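## Task

Close the lid of the tip box labelled E10 so that it latches, leave the remaining two lids completely open, and keep every box lying flat within the locators of its holder plate. The result must hold without the robot supporting anything; release and withdraw the gripper at the end.

## Robot and tools

Scene: two arms, left_arm and right_arm, each ending in a two-finger gripper. Three holder plates H1, H2, H3 sit on the table from the robot's left to its right, each with a tip box resting loosely between locators. The box ID is printed on a white sticker on the front wall of the box. A lid latches once its front edge is pushed fully down. Only one arm is needed; the other may be parked out of the way. Occasionally something briefly pulls on a part the robot is holding.

Frame: one shared scene frame. Origin on the table top midway between the arms, +z up, +x out over the table, left_arm on the +y side. The arm names do not mean left or right in an image. Reported hand positions may be slightly wrong, more so at long reach.

Gripper axes: fingers point along the gripper's +z and open/close along its y. end_effector_position is the point between closed finger pads, roughly 2 cm behind the fingertips; closing pushes the tips about 10 mm further along +z.

The row format (used by every moving call): one flat list of 16 numbers covering both arms, even if one arm stays still: left_arm x, y, z, qw, qx, qy, qz, opening, then right_arm in the same 8-number order. x, y, z are an absolute target position of the end_effector_position in metres in the scene frame; qw, qx, qy, qz an absolute target orientation quaternion (w first) in the same frame. Opening is a scale from -1 (closed) to +1 (fully open, 0.084 m); it is a command, not an offset. To keep an arm still, resend its last reported pose and the opening it should have; to keep orientation, reuse your own target quaternion rather than the drifted reported one.

Tools:
- execute_actions, argument actions (a list with zero or one item) and optional pictures (boolean). Empty list: just returns the state. An action item {"rows": [...], "steps": n} plays 1 to 15 rows of 16 numbers, one per 1/30 s control step, up to 15 steps (default 15); the final row repeats if rows run out. A wait item {"steps": n} (up to 300) sends nothing new and returns once n steps have passed since the previous result. A call is rejected (nothing sent) if any target lies over 0.6 m from that arm's last reported position along any of its gripper's axes.
- move, argument target (one 16-number row as above, absolute poses) and speed (m/s, 0.002 to 0.5, default 0.25; turning up to twice that in rad/s). Each gripper follows a straight path to its pose, all ending together, lasting 0.5 to 10 s (cut off at 10 s). Openings are sent at the start. Paths ignore obstacles and the other arm. Grippers lag, may stray and may overshoot speed, especially with a nearly straight arm. The result adds a move: line: ending (done, off_target, moving, held, fault) and limits acting (paced = pose clipped; held = a check blocked steps, after which the arm can jump faster), plus each gripper's distance from its pose.
- wait, argument seconds (0 to 10): lets the scene run without new commands.
- zoom_image, arguments camera (cam_left_wrist or cam_right_wrist) and region [x0, y0, x1, y1] in image pixels from the top-left, at most 504 by 504; gives a closer view of the latest image.
- finished_scene, argument scene (number of the current scene): ends and grades it, irreversible; the result gives the next task.

Control behaviour: each step the commanded pose is clipped to within 70 mm and 16 degrees of the measured one, then damped inverse kinematics pursue it, position before orientation. After an action the arm only continues to its last clipped pose, so check the result and send the remainder. Elbows stop just short of straight. Joints move at most 3.14 rad/s.

Results: the state line gives each gripper's position, quaternion and velocities; grip_measured is the measured finger opening on the command scale. A pose unreachable line and HELD marks mean the clearance check altered or blocked commands for that arm on those steps. A Hand target line shows where the controller is currently driving each gripper. Images come from cam_left_wrist and cam_right_wrist (672x504) with calibration given; poses may be slightly off.

Gripping: command an opening well below grip_measured to squeeze; about 24 N per pad max. Fast closing presses harder.

Avoid: knocking anything off the table, dislodging boxes from their locators, slamming lids, hitting the arms together, and pushing hard. Faster contact and targets set deeper past contact press harder. If a joint's contact torque reaches its load limit (waist and shoulder 46.5, elbow and forearm roll 27.9, wrist pitch and wrist roll 18.6 N m) the arm backs off, freezes 10 s and drops the rest of the call. Sustained loads heat motors; MOTOR HOT appears from 65 °C and at 80 °C the arm is braked (OVER-TEMPERATURE FAULT). Finish by opening the gripper and lifting clear before ending the scene; smooth, quick motion is preferred.

Each tool is called after ">>>" by a JSON object that holds its "op" and its "data".

## Session

>>> {"op": "execute_actions", "data": {"actions": []}}

Scene clock: 0.00 s of 7200.00 s.
left_arm: end_effector_position=(+0.2694, +0.5477, +0.2837) grip_measured=+1.00 end_effector_quat_wxyz=(+0.381, -0.137, +0.859, -0.313) end_effector_velocity=(-0.000, +0.001, +0.000) end_effector_angular_velocity=(+0.002, -0.000, +0.001) | right_arm: end_effector_position=(+0.1781, -0.4293, +0.1882) grip_measured=+1.00 end_effector_quat_wxyz=(+0.286, +0.051, +0.861, +0.418) end_effector_velocity=(-0.000, +0.000, -0.000) end_effector_angular_velocity=(-0.000, -0.000, -0.000)
Joint positions: left_arm=[ 1.339 -0.534 -0.537 -1.047  1.4   -1.934  0.084] | right_arm=[-1.514 -0.571 -0.287  0.545  1.793  1.494  0.084]
Joint velocities: left_arm=[ 0.001 -0.001 -0.     0.001 -0.    -0.    -0.   ] | right_arm=[-0. -0.  0. -0. -0. -0.  0.]
Motor temperatures (°C, as the motors report them): left_arm=[31 31 29 32 35 36] | right_arm=[33 33 32 32 33 31]
Hand target (left_arm): +0.269, +0.548, +0.284; +0.381, -0.137, +0.859, -0.313
Hand target (right_arm): +0.178, -0.429, +0.188; +0.286, +0.051, +0.861, +0.418

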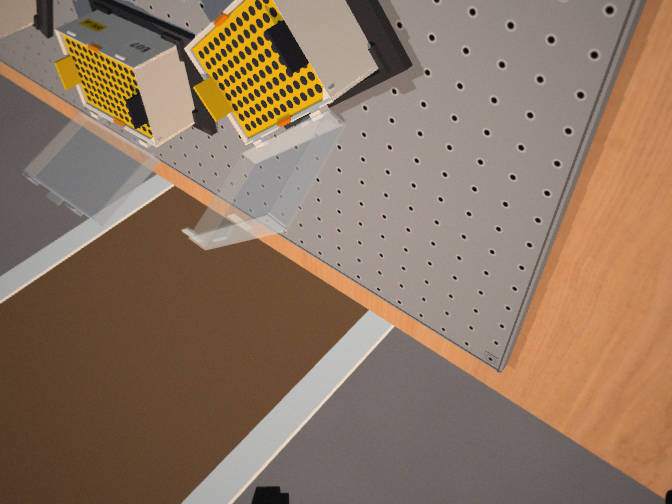

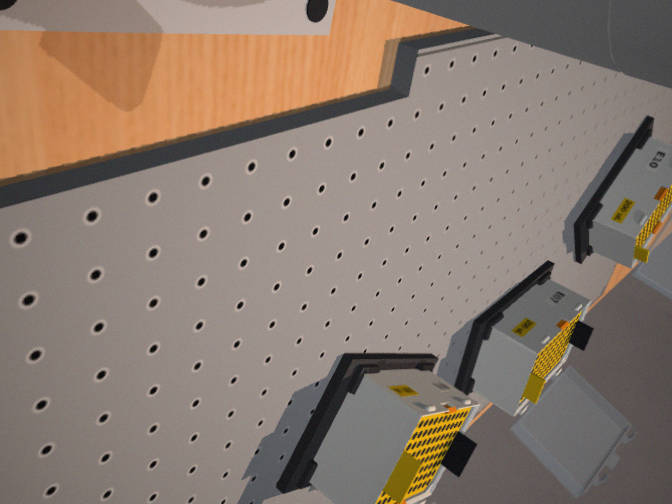

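>>> {"op": "move", "data": {"target": [0.36,0.25,0.42,0,0,1,0,1,0.1781,-0.4293,0.1882,0.286,0.051,0.861,0.418,1]}}

Scene clock: 10.30 s of 7200.00 s.
left_arm: end_effector_position=(+0.3612, +0.2512, +0.4203) grip_measured=+1.00 end_effector_quat_wxyz=(+0.002, -0.001, +1.000, +0.003) end_effector_velocity=(+0.001, -0.001, +0.000) end_effector_angular_velocity=(+0.004, +0.009, -0.002) | right_arm: end_effector_position=(+0.1781, -0.4293, +0.1882) grip_measured=+1.00 end_effector_quat_wxyz=(+0.286, +0.051, +0.861, +0.418) end_effector_velocity=(+0.000, +0.000, +0.000) end_effector_angular_velocity=(+0.003, -0.000, +0.001)
Joint positions: left_arm=[-0.104 -0.166 -1.516  0.008  1.681 -3.445  0.084] | right_arm=[-1.514 -0.571 -0.287  0.545  1.793  1.496  0.084]
Joint velocities: left_arm=[-0.003  0.014 -0.018  0.002  0.014 -0.001  0.   ] | right_arm=[ 0.     0.001 -0.     0.     0.001  0.     0.   ]
Motor temperatures (°C, as the motors report them): left_arm=[31 31 33 32 35 36] | right_arm=[33 33 35 32 33 31]
Hand target (left_arm): +0.361, +0.251, +0.420; +0.001, -0.001, +1.000, +0.004
Hand target (right_arm): +0.178, -0.429, +0.188; +0.286, +0.051, +0.861, +0.418
Off the commanded pose (left_arm): 0.002 m, 0 deg.
Off the commanded pose (right_arm): 0.000 m, 0 deg.
After step 90, 4.53 s passed at rest.
move: done
camera_calibration (this result's frames):
cam_left_wrist: T_world_to_cam=[[0.00560611, 0.999949, 0.00839584, -0.22212], [0.999976, -0.00557183, -0.00410069, -0.287392], [-0.0040537, 0.00841863, -0.999956, 0.551336], [0, 0, 0, 1]] pos_world=[0.290865, 0.215866, 0.551999]
cam_right_wrist: T_world_to_cam=[[-0.148208, 0.644488, 0.750113, 0.200299], [0.846233, -0.309873, 0.433438, -0.29421], [0.511785, 0.69901, -0.499461, 0.430021], [0, 0, 0, 1]] pos_world=[0.0585776, -0.520847, 0.192053]

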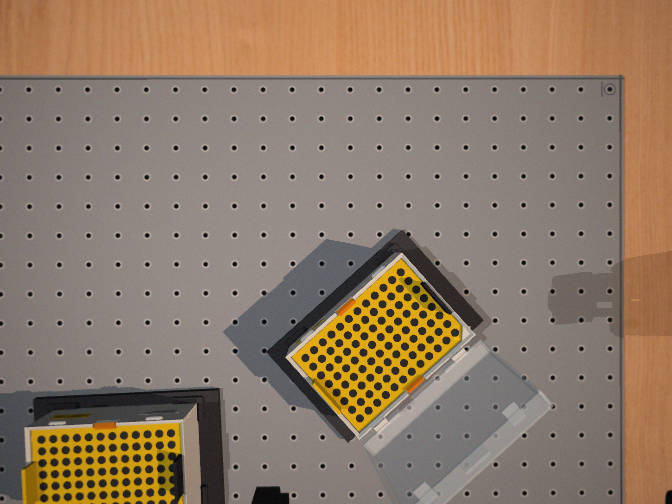

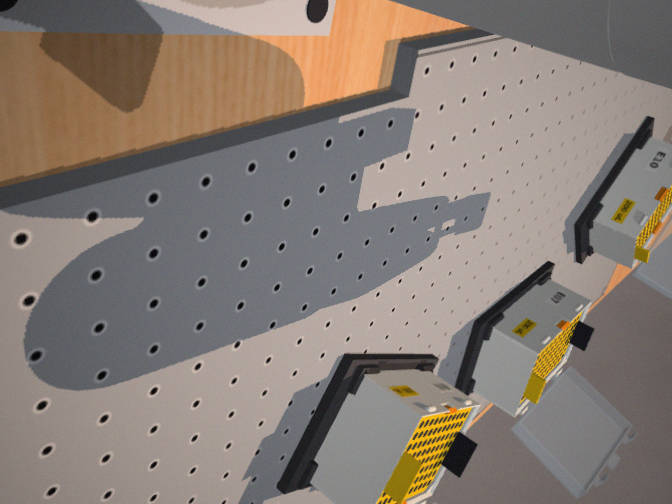

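>>> {"op": "move", "data": {"target": [0.52,0.40,0.10,0.187,0.803,0.322,-0.464,-1,0.1781,-0.4293,0.1882,0.286,0.051,0.861,0.418,1]}}

Scene clock: 32.17 s of 7200.00 s.
left_arm: end_effector_position=(+0.5176, +0.3996, +0.0996) grip_measured=-1.00 end_effector_quat_wxyz=(+0.219, +0.818, +0.364, -0.389) end_effector_velocity=(-0.000, +0.001, -0.003) end_effector_angular_velocity=(+0.004, -0.004, -0.008) | right_arm: end_effector_position=(+0.1781, -0.4293, +0.1882) grip_measured=+1.00 end_effector_quat_wxyz=(+0.286, +0.051, +0.861, +0.418) end_effector_velocity=(+0.000, +0.000, +0.000) end_effector_angular_velocity=(-0.001, -0.001, +0.000)
Joint positions: left_arm=[ 0.502  1.32  -2.697 -0.58   2.116 -0.645  0.   ] | right_arm=[-1.514 -0.571 -0.287  0.545  1.793  1.496  0.084]
Joint velocities: left_arm=[-0.001  0.003 -0.001  0.009 -0.003  0.011  0.   ] | right_arm=[ 0.    -0.001  0.     0.     0.    -0.001  0.   ]
Motor temperatures (°C, as the motors report them): left_arm=[31 32 35 32 36 36] | right_arm=[33 33 39 32 33 31]
Hand target (left_arm): +0.518, +0.400, +0.099; +0.218, +0.818, +0.364, -0.388
Hand target (right_arm): +0.178, -0.429, +0.188; +0.286, +0.051, +0.861, +0.418
Off the commanded pose (left_arm): 0.003 m, 11 deg.
Off the commanded pose (right_arm): 0.000 m, 0 deg.
elbow stopped short (left arm): the move would have taken joint 3 (elbow) straighter than the controller allows; a more bent joint 3 avoids this.
After step 90, 13.33 s passed at rest.
move: off_target (left_arm)
camera_calibration (this result's frames):
cam_left_wrist: T_world_to_cam=[[0.762909, -0.641287, 0.0819852, -0.112201], [-0.442433, -0.425411, 0.78948, 0.391057], [-0.471406, -0.638574, -0.608276, 0.691428], [0, 0, 0, 1]] pos_world=[0.584558, 0.535935, 0.121046]
cam_right_wrist: T_world_to_cam=[[-0.148206, 0.644489, 0.750112, 0.200299], [0.846233, -0.309874, 0.433438, -0.294211], [0.511786, 0.699008, -0.499463, 0.430021], [0, 0, 0, 1]] pos_world=[0.0585777, -0.520847, 0.192054]

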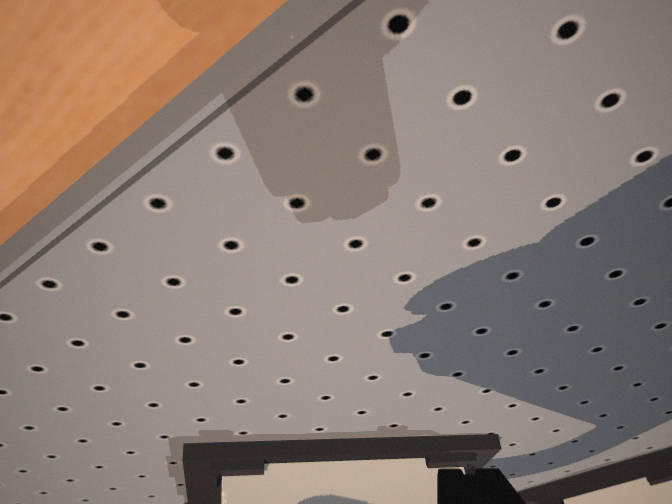

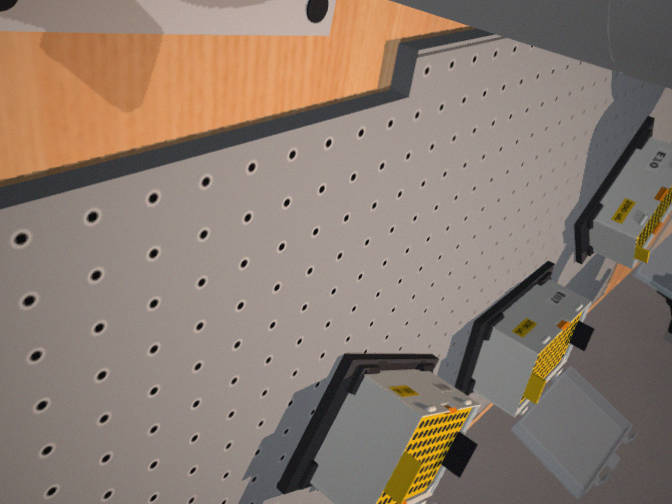

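>>> {"op": "move", "data": {"target": [0.485,0.364,0.04,0.2,0.81,0.34,-0.43,-1,0.1781,-0.4293,0.1882,0.286,0.051,0.861,0.418,1], "speed": 0.1}}

>>> {"op": "move", "data": {"target": [0.44,0.321,0.04,0.2,0.81,0.34,-0.43,-1,0.1781,-0.4293,0.1882,0.286,0.051,0.861,0.418,1], "speed": 0.05}}

>>> {"op": "move", "data": {"target": [0.44,0.321,0.09,0.2,0.81,0.34,-0.43,-1,0.1781,-0.4293,0.1882,0.286,0.051,0.861,0.418,1], "speed": 0.05}}

>>> {"op": "move", "data": {"target": [0.62,0.25,0.25,0.2,0.81,0.34,-0.43,-1,0.1781,-0.4293,0.1882,0.286,0.051,0.861,0.418,1]}}

Scene clock: 40.80 s of 7200.00 s.
left_arm: end_effector_position=(+0.4850, +0.3643, +0.0406) grip_measured=-1.00 end_effector_quat_wxyz=(+0.200, +0.812, +0.340, -0.430) end_effector_velocity=(-0.001, -0.001, -0.002) end_effector_angular_velocity=(+0.002, -0.001, +0.003) | right_arm: end_effector_position=(+0.1781, -0.4293, +0.1882) grip_measured=+1.00 end_effector_quat_wxyz=(+0.286, +0.051, +0.861, +0.418) end_effector_velocity=(+0.000, +0.000, +0.000) end_effector_angular_velocity=(+0.000, -0.000, +0.000)
Joint positions: left_arm=[ 0.438  1.204 -2.304 -0.525  1.948 -0.525  0.   ] | right_arm=[-1.514 -0.571 -0.287  0.545  1.793  1.496  0.084]
Joint velocities: left_arm=[-0.002 -0.01   0.025  0.    -0.016  0.004  0.   ] | right_arm=[-0.    -0.     0.     0.     0.001 -0.     0.   ]
Motor temperatures (°C, as the motors report them): left_arm=[31 34 35 32 36 36] | right_arm=[33 33 40 32 33 31]
Hand target (left_arm): +0.485, +0.364, +0.040; +0.200, +0.812, +0.340, -0.431
Hand target (right_arm): +0.178, -0.429, +0.188; +0.286, +0.051, +0.861, +0.418
Off the commanded pose (left_arm): 0.001 m, 0 deg.
Off the commanded pose (right_arm): 0.000 m, 0 deg.
After step 90, 4.43 s passed at rest.
move: done
camera_calibration (this result's frames):
cam_left_wrist: T_world_to_cam=[[0.722105, -0.690625, 0.0400075, -0.0657097], [-0.408305, -0.378804, 0.830539, 0.372986], [-0.558436, -0.616072, -0.555522, 0.649564], [0, 0, 0, 1]] pos_world=[0.562481, 0.496085, 0.0536965]
cam_right_wrist: T_world_to_cam=[[-0.148206, 0.644489, 0.750112, 0.200299], [0.846233, -0.309874, 0.433438, -0.294211], [0.511786, 0.699007, -0.499463, 0.430021], [0, 0, 0, 1]] pos_world=[0.0585776, -0.520847, 0.192054]

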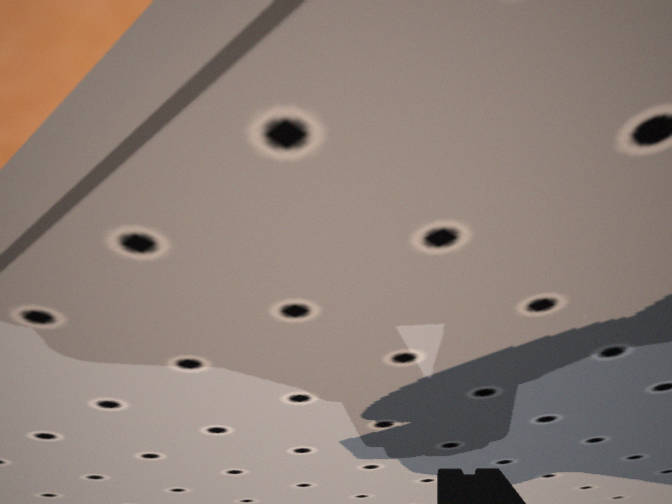

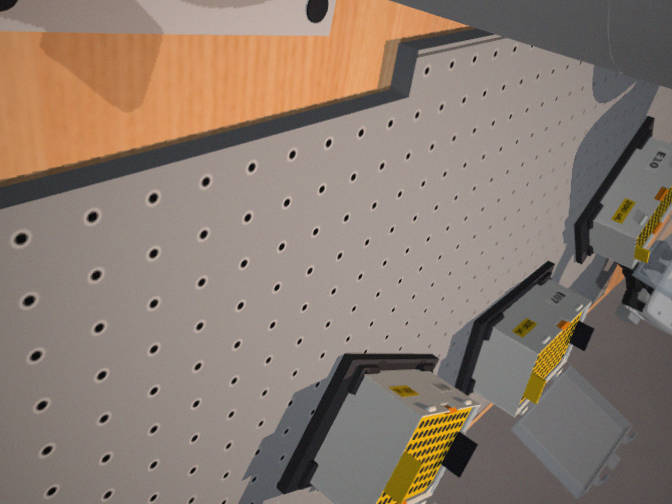

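Scene clock: 42.43 s of 7200.00 s.
left_arm: end_effector_position=(+0.4401, +0.3212, +0.0402) grip_measured=-1.00 end_effector_quat_wxyz=(+0.200, +0.811, +0.340, -0.431) end_effector_velocity=(-0.002, -0.001, +0.000) end_effector_angular_velocity=(+0.001, +0.000, +0.002) | right_arm: end_effector_position=(+0.1781, -0.4293, +0.1882) grip_measured=+1.00 end_effector_quat_wxyz=(+0.286, +0.051, +0.861, +0.418) end_effector_velocity=(+0.000, -0.000, +0.000) end_effector_angular_velocity=(-0.000, +0.000, -0.000)
Joint positions: left_arm=[ 0.375  0.935 -1.813 -0.541  1.732 -0.456  0.   ] | right_arm=[-1.514 -0.571 -0.287  0.545  1.793  1.496  0.084]
Joint velocities: left_arm=[-0.001 -0.008  0.015 -0.002 -0.007  0.001  0.   ] | right_arm=[ 0.     0.    -0.001  0.    -0.     0.     0.   ]
Motor temperatures (°C, as the motors report them): left_arm=[31 34 35 32 36 36] | right_arm=[33 33 40 32 33 31]
Hand target (left_arm): +0.440, +0.321, +0.040; +0.200, +0.812, +0.340, -0.431
Hand target (right_arm): +0.178, -0.429, +0.188; +0.286, +0.051, +0.861, +0.418
Off the commanded pose (left_arm): 0.000 m, 0 deg.
Off the commanded pose (right_arm): 0.000 m, 0 deg.
move: done
camera_calibration (this result's frames):
cam_left_wrist: T_world_to_cam=[[0.722334, -0.690403, 0.0397097, -0.0631402], [-0.407523, -0.378573, 0.831028, 0.338266], [-0.558711, -0.616463, -0.554811, 0.59787], [0, 0, 0, 1]] pos_world=[0.517496, 0.453031, 0.0531032]
cam_right_wrist: T_world_to_cam=[[-0.148206, 0.644489, 0.750112, 0.200299], [0.846233, -0.309874, 0.433438, -0.294211], [0.511786, 0.699007, -0.499463, 0.430021], [0, 0, 0, 1]] pos_world=[0.0585776, -0.520847, 0.192054]

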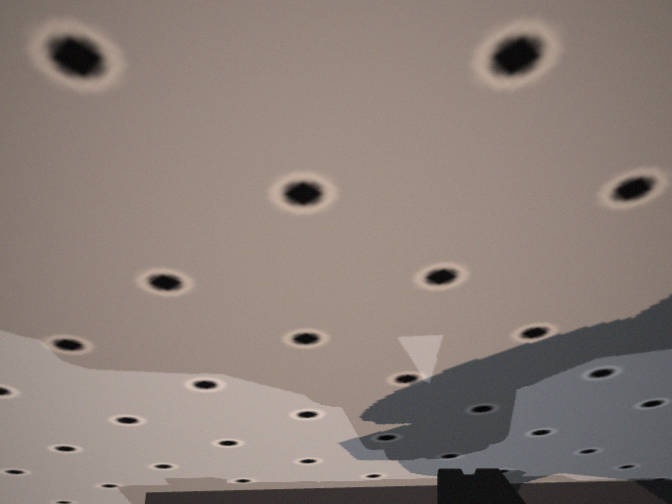

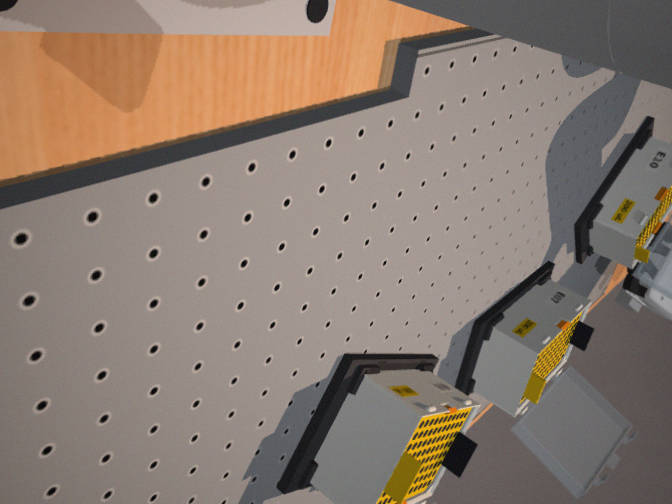

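Scene clock: 43.80 s of 7200.00 s.
left_arm: end_effector_position=(+0.4401, +0.3210, +0.0896) grip_measured=-1.00 end_effector_quat_wxyz=(+0.200, +0.811, +0.341, -0.431) end_effector_velocity=(-0.000, -0.000, +0.001) end_effector_angular_velocity=(+0.000, +0.002, +0.001) | right_arm: end_effector_position=(+0.1781, -0.4293, +0.1882) grip_measured=+1.00 end_effector_quat_wxyz=(+0.286, +0.051, +0.861, +0.418) end_effector_velocity=(+0.000, -0.000, -0.000) end_effector_angular_velocity=(-0.001, +0.001, -0.001)
Joint positions: left_arm=[ 0.38   0.844 -1.801 -0.547  1.801 -0.496  0.   ] | right_arm=[-1.514 -0.571 -0.287  0.545  1.793  1.496  0.084]
Joint velocities: left_arm=[ 0.    -0.003  0.001 -0.     0.003 -0.002  0.   ] | right_arm=[ 0.     0.     0.     0.    -0.002  0.001 -0.   ]
Motor temperatures (°C, as the motors report them): left_arm=[31 34 35 32 36 36] | right_arm=[33 33 40 32 33 31]
Hand target (left_arm): +0.440, +0.321, +0.090; +0.200, +0.811, +0.341, -0.431
Hand target (right_arm): +0.178, -0.429, +0.188; +0.286, +0.051, +0.861, +0.418
Off the commanded pose (left_arm): 0.000 m, 0 deg.
Off the commanded pose (right_arm): 0.000 m, 0 deg.
move: done
camera_calibration (this result's frames):
cam_left_wrist: T_world_to_cam=[[0.72288, -0.689861, 0.0391929, -0.0655792], [-0.406767, -0.379013, 0.831198, 0.296873], [-0.558557, -0.616799, -0.554593, 0.625231], [0, 0, 0, 1]] pos_world=[0.517391, 0.45292, 0.10256]
cam_right_wrist: T_world_to_cam=[[-0.148206, 0.644489, 0.750112, 0.200299], [0.846233, -0.309874, 0.433438, -0.294211], [0.511786, 0.699008, -0.499463, 0.430021], [0, 0, 0, 1]] pos_world=[0.0585776, -0.520847, 0.192054]

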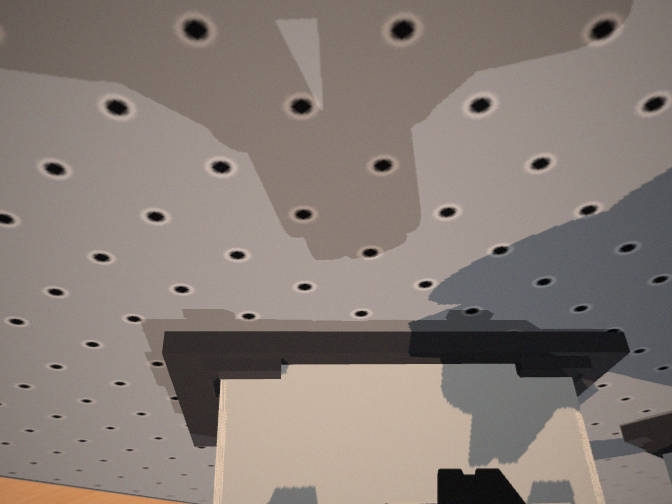

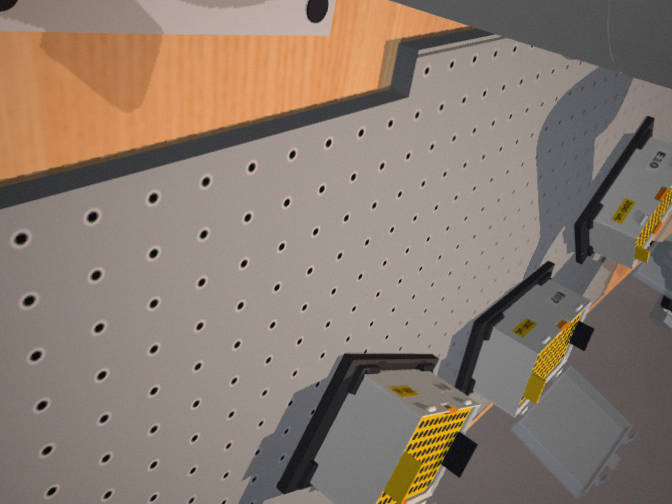

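Scene clock: 45.50 s of 7200.00 s.
left_arm: end_effector_position=(+0.6201, +0.2501, +0.2488) grip_measured=-1.00 end_effector_quat_wxyz=(+0.330, +0.789, +0.437, -0.279) end_effector_velocity=(+0.001, -0.001, +0.000) end_effector_angular_velocity=(-0.015, +0.011, +0.011) | right_arm: end_effector_position=(+0.1781, -0.4293, +0.1882) grip_measured=+1.00 end_effector_quat_wxyz=(+0.286, +0.051, +0.861, +0.418) end_effector_velocity=(-0.000, -0.000, +0.000) end_effector_angular_velocity=(-0.000, +0.001, -0.001)
Joint positions: left_arm=[ 0.319  1.127 -2.697 -0.87   1.817 -1.004  0.   ] | right_arm=[-1.514 -0.571 -0.287  0.545  1.793  1.496  0.084]
Joint velocities: left_arm=[ 0.003  0.005  0.001 -0.016 -0.001 -0.011  0.   ] | right_arm=[-0.    -0.001 -0.001 -0.     0.     0.001 -0.   ]
Motor temperatures (°C, as the motors report them): left_arm=[31 34 35 32 36 36] | right_arm=[33 33 40 32 33 31]
Hand target (left_arm): +0.620, +0.250, +0.249; +0.331, +0.788, +0.437, -0.280
Hand target (right_arm): +0.178, -0.429, +0.188; +0.286, +0.051, +0.861, +0.418
Off the commanded pose (left_arm): 0.001 m, 26 deg; orientation clipped at the last step of the last action.
Off the commanded pose (right_arm): 0.000 m, 0 deg.
elbow stopped short (left arm): the move would have taken joint 3 (elbow) straighter than the controller allows; a more bent joint 3 avoids this.
move: off_target (left_arm); limits=paced
camera_calibration (this result's frames):
cam_left_wrist: T_world_to_cam=[[0.869698, -0.403376, 0.284453, -0.474556], [-0.471118, -0.506512, 0.722145, 0.309842], [-0.147217, -0.762059, -0.63055, 0.570541], [0, 0, 0, 1]] pos_world=[0.642686, 0.4003, 0.270993]
cam_right_wrist: T_world_to_cam=[[-0.148206, 0.644489, 0.750112, 0.200299], [0.846233, -0.309874, 0.433438, -0.294211], [0.511786, 0.699007, -0.499463, 0.430021], [0, 0, 0, 1]] pos_world=[0.0585776, -0.520847, 0.192054]

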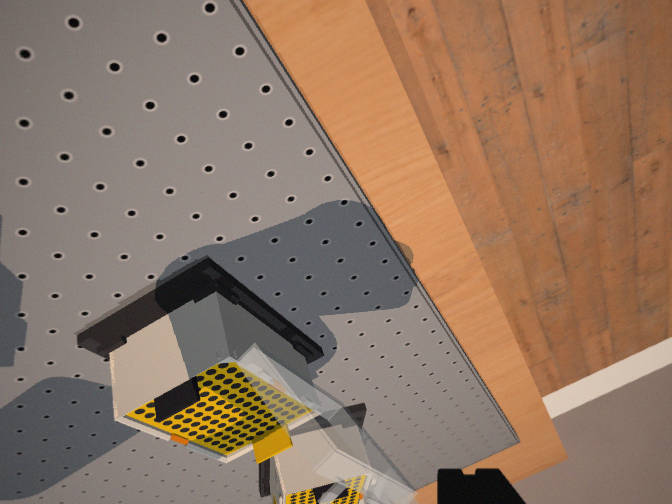

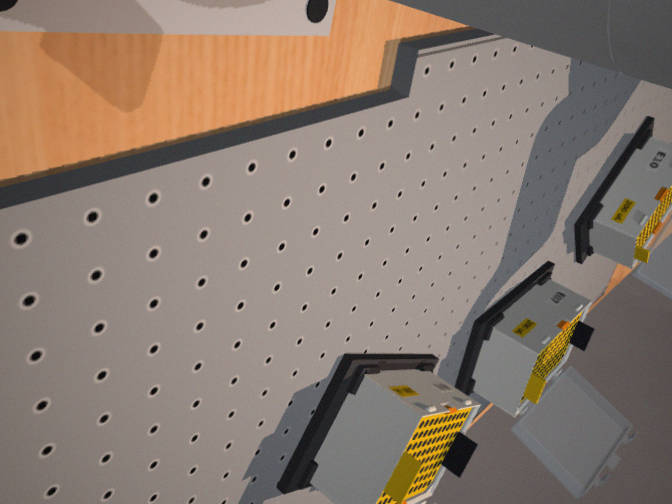

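>>> {"op": "move", "data": {"target": [0.50,0.385,0.065,0.2,0.81,0.34,-0.43,-1,0.1781,-0.4293,0.1882,0.286,0.051,0.861,0.418,1]}}

>>> {"op": "move", "data": {"target": [0.43,0.315,0.065,0.2,0.81,0.34,-0.43,-1,0.1781,-0.4293,0.1882,0.286,0.051,0.861,0.418,1], "speed": 0.08}}

>>> {"op": "move", "data": {"target": [0.43,0.315,0.15,0.2,0.81,0.34,-0.43,-1,0.1781,-0.4293,0.1882,0.286,0.051,0.861,0.418,1], "speed": 0.05}}

Scene clock: 61.77 s of 7200.00 s.
left_arm: end_effector_position=(+0.4988, +0.3844, +0.0660) grip_measured=-1.00 end_effector_quat_wxyz=(+0.202, +0.812, +0.342, -0.427) end_effector_velocity=(-0.002, -0.000, -0.003) end_effector_angular_velocity=(-0.001, +0.008, -0.006) | right_arm: end_effector_position=(+0.1781, -0.4293, +0.1882) grip_measured=+1.00 end_effector_quat_wxyz=(+0.286, +0.051, +0.861, +0.418) end_effector_velocity=(-0.000, -0.000, -0.000) end_effector_angular_velocity=(-0.002, +0.001, -0.000)
Joint positions: left_arm=[ 0.473  1.381 -2.693 -0.556  2.14  -0.617  0.   ] | right_arm=[-1.514 -0.571 -0.287  0.545  1.793  1.496  0.084]
Joint velocities: left_arm=[-0.     0.033 -0.048 -0.003  0.022 -0.009  0.   ] | right_arm=[ 0.    -0.001 -0.    -0.    -0.001  0.     0.   ]
Motor temperatures (°C, as the motors report them): left_arm=[31 35 36 32 35 36] | right_arm=[33 33 40 32 33 31]
Hand target (left_arm): +0.499, +0.385, +0.066; +0.201, +0.812, +0.342, -0.427
Hand target (right_arm): +0.178, -0.429, +0.188; +0.286, +0.051, +0.861, +0.418
Off the commanded pose (left_arm): 0.002 m, 0 deg.
Off the commanded pose (right_arm): 0.000 m, 0 deg.
elbow stopped short (left arm): the move would have taken joint 3 (elbow) straighter than the controller allows; a more bent joint 3 avoids this.
After step 90, 11.67 s passed at rest.
move: done
camera_calibration (this result's frames):
cam_left_wrist: T_world_to_cam=[[0.725303, -0.687067, 0.0432999, -0.0659026], [-0.411652, -0.382428, 0.827219, 0.368494], [-0.551796, -0.617809, -0.560208, 0.681436], [0, 0, 0, 1]] pos_world=[0.575504, 0.51664, 0.0797746]
cam_right_wrist: T_world_to_cam=[[-0.148206, 0.644489, 0.750112, 0.200299], [0.846233, -0.309874, 0.433438, -0.294211], [0.511786, 0.699008, -0.499463, 0.430021], [0, 0, 0, 1]] pos_world=[0.0585776, -0.520847, 0.192054]

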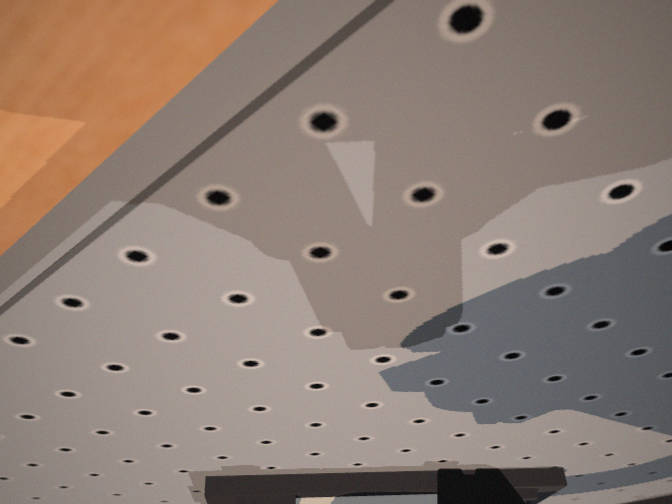

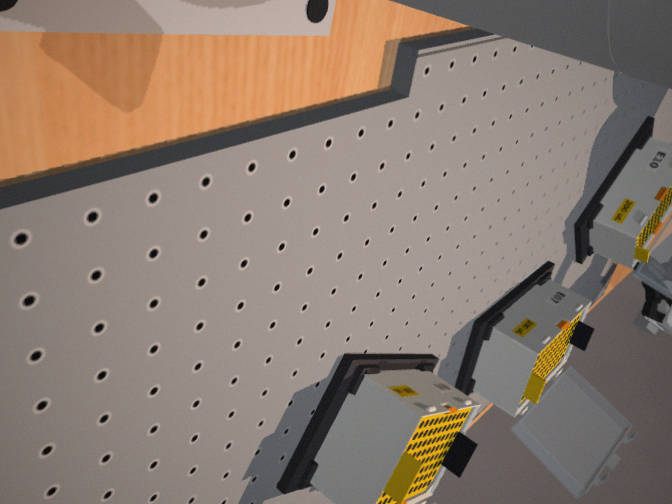

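Scene clock: 63.40 s of 7200.00 s.
left_arm: end_effector_position=(+0.4300, +0.3153, +0.0652) grip_measured=-1.00 end_effector_quat_wxyz=(+0.200, +0.812, +0.340, -0.431) end_effector_velocity=(-0.002, -0.002, -0.001) end_effector_angular_velocity=(+0.001, -0.001, +0.002) | right_arm: end_effector_position=(+0.1781, -0.4293, +0.1882) grip_measured=+1.00 end_effector_quat_wxyz=(+0.286, +0.051, +0.861, +0.418) end_effector_velocity=(-0.000, -0.000, -0.000) end_effector_angular_velocity=(+0.001, +0.001, -0.000)
Joint positions: left_arm=[ 0.369  0.846 -1.732 -0.546  1.736 -0.464  0.   ] | right_arm=[-1.514 -0.571 -0.287  0.545  1.793  1.496  0.084]
Joint velocities: left_arm=[-0.004 -0.008  0.017 -0.003 -0.011  0.001  0.   ] | right_arm=[-0.     0.001 -0.001 -0.    -0.     0.001 -0.   ]
Motor temperatures (°C, as the motors report them): left_arm=[31 36 36 32 35 36] | right_arm=[33 33 41 32 33 31]
Hand target (left_arm): +0.430, +0.315, +0.065; +0.200, +0.812, +0.340, -0.431
Hand target (right_arm): +0.178, -0.429, +0.188; +0.286, +0.051, +0.861, +0.418
Off the commanded pose (left_arm): 0.000 m, 0 deg.
Off the commanded pose (right_arm): 0.000 m, 0 deg.
move: done
camera_calibration (this result's frames):
cam_left_wrist: T_world_to_cam=[[0.721893, -0.690867, 0.0396607, -0.0605866], [-0.407678, -0.378276, 0.831087, 0.311069], [-0.559168, -0.616125, -0.554726, 0.60255], [0, 0, 0, 1]] pos_world=[0.50748, 0.447059, 0.0781282]
cam_right_wrist: T_world_to_cam=[[-0.148206, 0.644489, 0.750112, 0.200299], [0.846233, -0.309874, 0.433438, -0.294211], [0.511786, 0.699007, -0.499463, 0.430021], [0, 0, 0, 1]] pos_world=[0.0585776, -0.520847, 0.192054]

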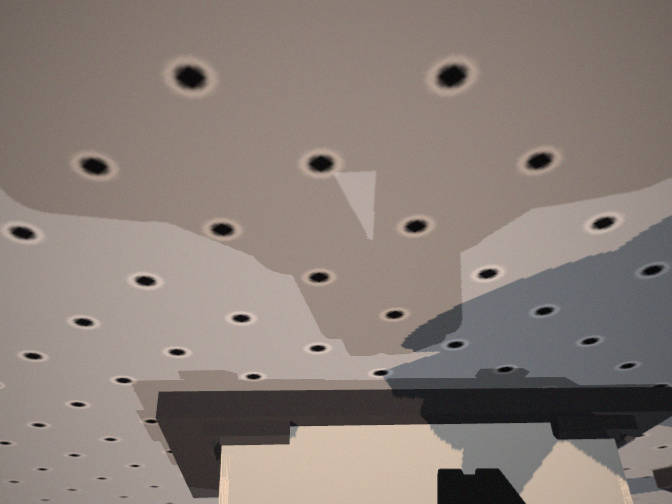

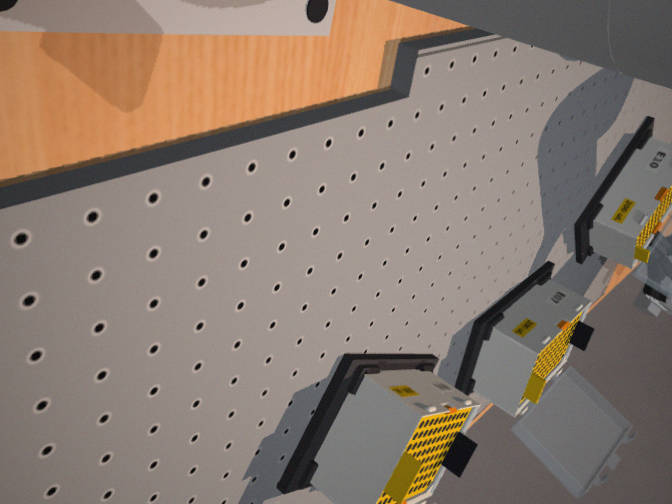

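Scene clock: 65.47 s of 7200.00 s.
left_arm: end_effector_position=(+0.4302, +0.3150, +0.1496) grip_measured=-1.00 end_effector_quat_wxyz=(+0.200, +0.811, +0.341, -0.431) end_effector_velocity=(-0.000, -0.000, +0.001) end_effector_angular_velocity=(+0.000, +0.003, +0.000) | right_arm: end_effector_position=(+0.1781, -0.4293, +0.1882) grip_measured=+1.00 end_effector_quat_wxyz=(+0.286, +0.051, +0.861, +0.418) end_effector_velocity=(+0.000, +0.000, -0.000) end_effector_angular_velocity=(+0.001, -0.001, +0.001)
Joint positions: left_arm=[ 0.378  0.712 -1.752 -0.56   1.871 -0.542  0.   ] | right_arm=[-1.514 -0.571 -0.287  0.545  1.793  1.496  0.084]
Joint velocities: left_arm=[-0.    -0.001 -0.    -0.     0.003 -0.003  0.   ] | right_arm=[-0.     0.     0.001  0.     0.001 -0.001 -0.   ]
Motor temperatures (°C, as the motors report them): left_arm=[31 36 35 32 35 36] | right_arm=[33 33 41 32 33 31]
Hand target (left_arm): +0.430, +0.315, +0.150; +0.200, +0.811, +0.341, -0.431
Hand target (right_arm): +0.178, -0.429, +0.188; +0.286, +0.051, +0.861, +0.418
Off the commanded pose (left_arm): 0.000 m, 0 deg.
Off the commanded pose (right_arm): 0.000 m, 0 deg.
move: done
camera_calibration (this result's frames):
cam_left_wrist: T_world_to_cam=[[0.723022, -0.689717, 0.0391238, -0.0650408], [-0.406694, -0.379186, 0.831154, 0.240782], [-0.558426, -0.616854, -0.554664, 0.649287], [0, 0, 0, 1]] pos_world=[0.507529, 0.446957, 0.162554]
cam_right_wrist: T_world_to_cam=[[-0.148206, 0.644489, 0.750112, 0.200299], [0.846233, -0.309874, 0.433438, -0.294211], [0.511786, 0.699007, -0.499463, 0.430021], [0, 0, 0, 1]] pos_world=[0.0585776, -0.520847, 0.192054]

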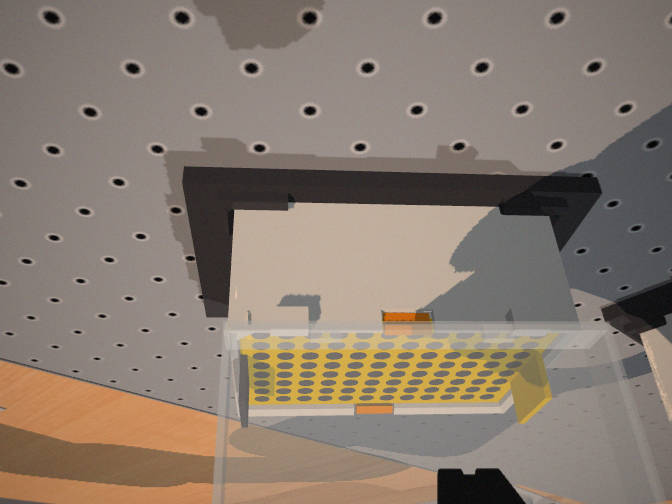

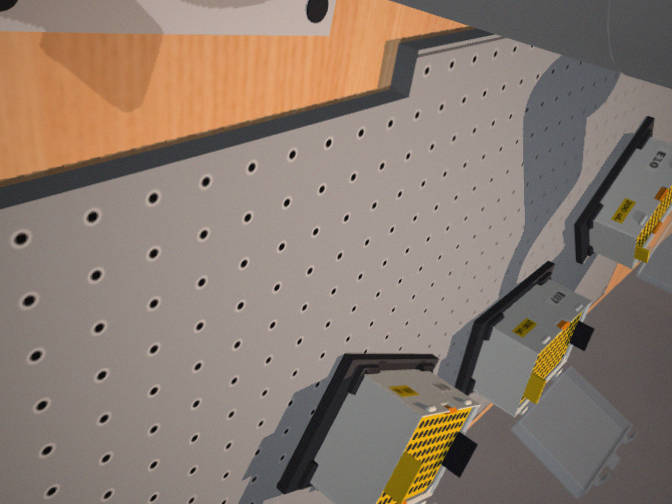

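Lid is lifting. Push inward.

>>> {"op": "move", "data": {"target": [0.375,0.262,0.16,0.2,0.81,0.34,-0.43,-1,0.1781,-0.4293,0.1882,0.286,0.051,0.861,0.418,1], "speed": 0.05}}

>>> {"op": "move", "data": {"target": [0.345,0.233,0.15,0.2,0.81,0.34,-0.43,-1,0.1781,-0.4293,0.1882,0.286,0.051,0.861,0.418,1], "speed": 0.04}}

>>> {"op": "move", "data": {"target": [0.36,0.25,0.32,0,0,1,0,-1,0.1781,-0.4293,0.1882,0.286,0.051,0.861,0.418,1]}}

Scene clock: 72.90 s of 7200.00 s.
left_arm: end_effector_position=(+0.3752, +0.2622, +0.1601) grip_measured=-1.00 end_effector_quat_wxyz=(+0.200, +0.811, +0.341, -0.431) end_effector_velocity=(-0.001, -0.001, +0.001) end_effector_angular_velocity=(-0.001, -0.001, +0.002) | right_arm: end_effector_position=(+0.1781, -0.4293, +0.1882) grip_measured=+1.00 end_effector_quat_wxyz=(+0.286, +0.051, +0.861, +0.418) end_effector_velocity=(-0.000, -0.000, +0.000) end_effector_angular_velocity=(-0.002, -0.000, -0.000)
Joint positions: left_arm=[ 0.293  0.479 -1.407 -0.606  1.738 -0.539  0.   ] | right_arm=[-1.514 -0.571 -0.287  0.545  1.793  1.496  0.084]
Joint velocities: left_arm=[-0.001 -0.006  0.007 -0.002 -0.003 -0.     0.   ] | right_arm=[-0.    -0.001 -0.    -0.    -0.    -0.001  0.   ]
Motor temperatures (°C, as the motors report them): left_arm=[31 35 35 32 35 36] | right_arm=[33 33 41 32 33 31]
Hand target (left_arm): +0.375, +0.262, +0.160; +0.200, +0.811, +0.340, -0.431
Hand target (right_arm): +0.178, -0.429, +0.188; +0.286, +0.051, +0.861, +0.418
Off the commanded pose (left_arm): 0.000 m, 0 deg.
Off the commanded pose (right_arm): 0.000 m, 0 deg.
After step 90, 2.53 s passed at rest.
move: done
camera_calibration (this result's frames):
cam_left_wrist: T_world_to_cam=[[0.72257, -0.690165, 0.0395572, -0.0619052], [-0.407435, -0.378941, 0.830903, 0.189905], [-0.558471, -0.616502, -0.555009, 0.591715], [0, 0, 0, 1]] pos_world=[0.452561, 0.394032, 0.173063]
cam_right_wrist: T_world_to_cam=[[-0.148206, 0.644489, 0.750112, 0.200299], [0.846233, -0.309874, 0.433438, -0.294211], [0.511786, 0.699007, -0.499463, 0.430021], [0, 0, 0, 1]] pos_world=[0.0585776, -0.520847, 0.192054]

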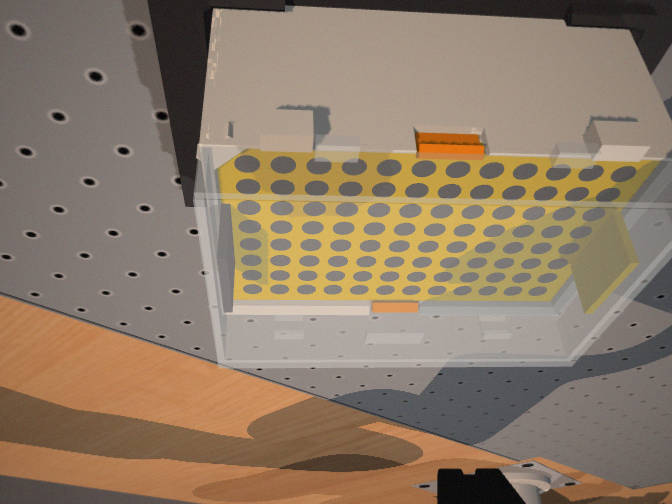

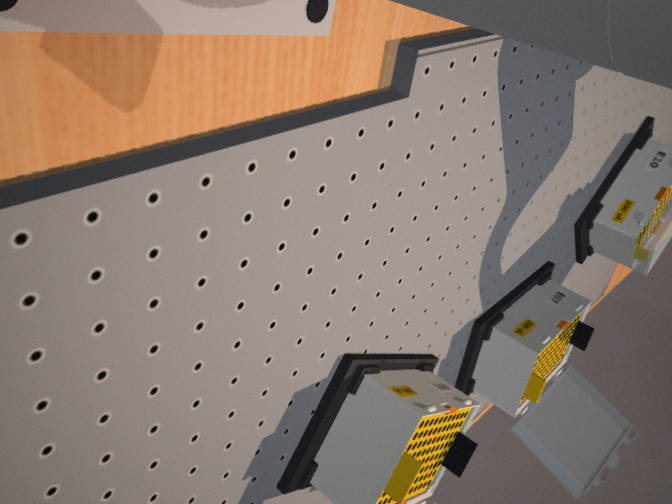

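Scene clock: 74.33 s of 7200.00 s.
left_arm: end_effector_position=(+0.3451, +0.2331, +0.1501) grip_measured=-1.00 end_effector_quat_wxyz=(+0.200, +0.811, +0.341, -0.431) end_effector_velocity=(+0.000, -0.001, +0.000) end_effector_angular_velocity=(+0.001, -0.003, +0.001) | right_arm: end_effector_position=(+0.1781, -0.4293, +0.1882) grip_measured=+1.00 end_effector_quat_wxyz=(+0.286, +0.051, +0.861, +0.418) end_effector_velocity=(-0.000, +0.000, -0.000) end_effector_angular_velocity=(+0.000, -0.001, +0.000)
Joint positions: left_arm=[ 0.236  0.394 -1.246 -0.641  1.65  -0.53   0.   ] | right_arm=[-1.514 -0.571 -0.287  0.545  1.793  1.496  0.084]
Joint velocities: left_arm=[-0.002 -0.003  0.003 -0.002 -0.004 -0.001  0.   ] | right_arm=[-0.     0.001  0.    -0.    -0.    -0.001 -0.   ]
Motor temperatures (°C, as the motors report them): left_arm=[31 35 35 32 35 36] | right_arm=[33 33 41 32 33 31]
Hand target (left_arm): +0.345, +0.233, +0.150; +0.200, +0.811, +0.341, -0.431
Hand target (right_arm): +0.178, -0.429, +0.188; +0.286, +0.051, +0.861, +0.418
Off the commanded pose (left_arm): 0.000 m, 0 deg.
Off the commanded pose (right_arm): 0.000 m, 0 deg.
move: done
camera_calibration (this result's frames):
cam_left_wrist: T_world_to_cam=[[0.722641, -0.690083, 0.0396784, -0.0598887], [-0.407478, -0.378928, 0.830888, 0.174946], [-0.558347, -0.616602, -0.555023, 0.551481], [0, 0, 0, 1]] pos_world=[0.422482, 0.365008, 0.1631]
cam_right_wrist: T_world_to_cam=[[-0.148206, 0.644489, 0.750112, 0.200299], [0.846233, -0.309874, 0.433438, -0.294211], [0.511786, 0.699008, -0.499463, 0.430021], [0, 0, 0, 1]] pos_world=[0.0585776, -0.520847, 0.192054]

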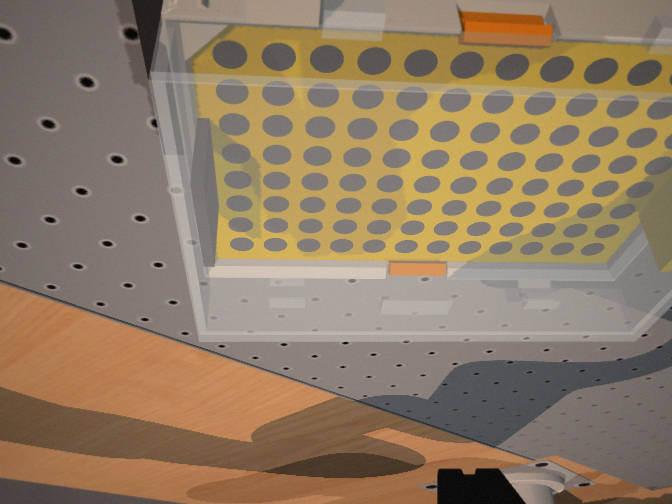

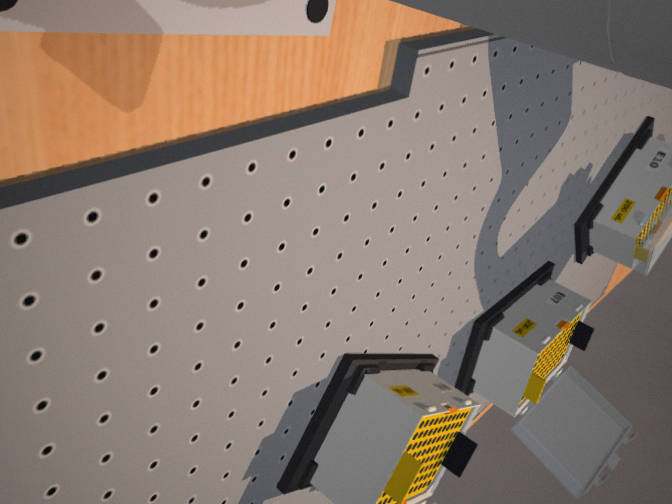

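Scene clock: 79.73 s of 7200.00 s.
left_arm: end_effector_position=(+0.3611, +0.2501, +0.3200) grip_measured=-1.00 end_effector_quat_wxyz=(+0.001, -0.001, +1.000, +0.000) end_effector_velocity=(+0.000, -0.001, +0.002) end_effector_angular_velocity=(+0.004, +0.001, +0.007) | right_arm: end_effector_position=(+0.1781, -0.4293, +0.1882) grip_measured=+1.00 end_effector_quat_wxyz=(+0.286, +0.051, +0.861, +0.418) end_effector_velocity=(+0.000, +0.000, -0.000) end_effector_angular_velocity=(+0.003, +0.000, -0.000)
Joint positions: left_arm=[-0.102 -0.233 -1.159  0.001  1.389 -3.443  0.   ] | right_arm=[-1.514 -0.571 -0.287  0.545  1.793  1.496  0.084]
Joint velocities: left_arm=[-0.003  0.004 -0.008  0.003  0.006 -0.01   0.   ] | right_arm=[-0.     0.001  0.001  0.     0.     0.001  0.   ]
Motor temperatures (°C, as the motors report them): left_arm=[31 35 36 32 35 36] | right_arm=[33 33 41 32 33 31]
Hand target (left_arm): +0.361, +0.250, +0.320; +0.001, -0.001, +1.000, +0.000
Hand target (right_arm): +0.178, -0.429, +0.188; +0.286, +0.051, +0.861, +0.418
Off the commanded pose (left_arm): 0.001 m, 0 deg.
Off the commanded pose (right_arm): 0.000 m, 0 deg.
move: done
camera_calibration (this result's frames):
cam_left_wrist: T_world_to_cam=[[0.00673598, 0.999976, 0.00179666, -0.218553], [0.999965, -0.00672683, -0.00505064, -0.287042], [-0.00503843, 0.00183062, -0.999986, 0.453082], [0, 0, 0, 1]] pos_world=[0.290787, 0.215788, 0.452019]
cam_right_wrist: T_world_to_cam=[[-0.148206, 0.644489, 0.750112, 0.200299], [0.846233, -0.309874, 0.433438, -0.294211], [0.511786, 0.699007, -0.499463, 0.430021], [0, 0, 0, 1]] pos_world=[0.0585776, -0.520847, 0.192054]

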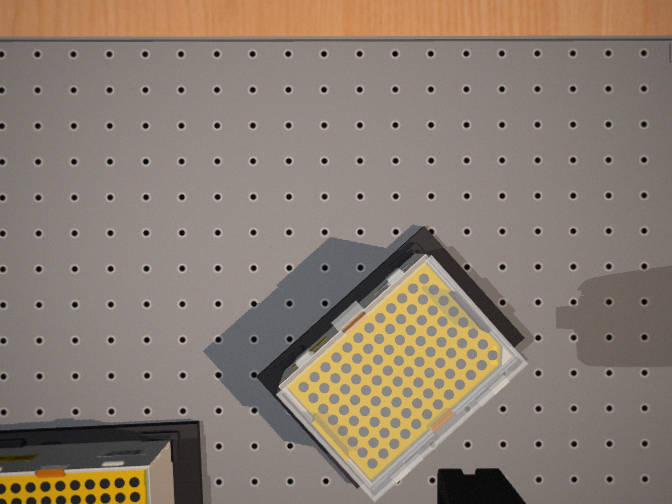

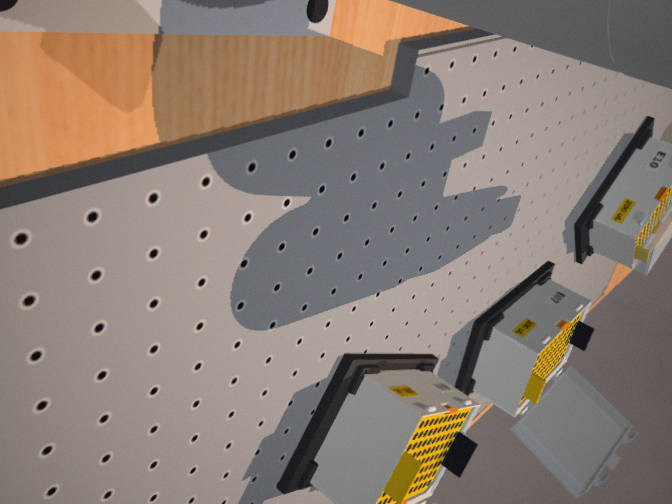

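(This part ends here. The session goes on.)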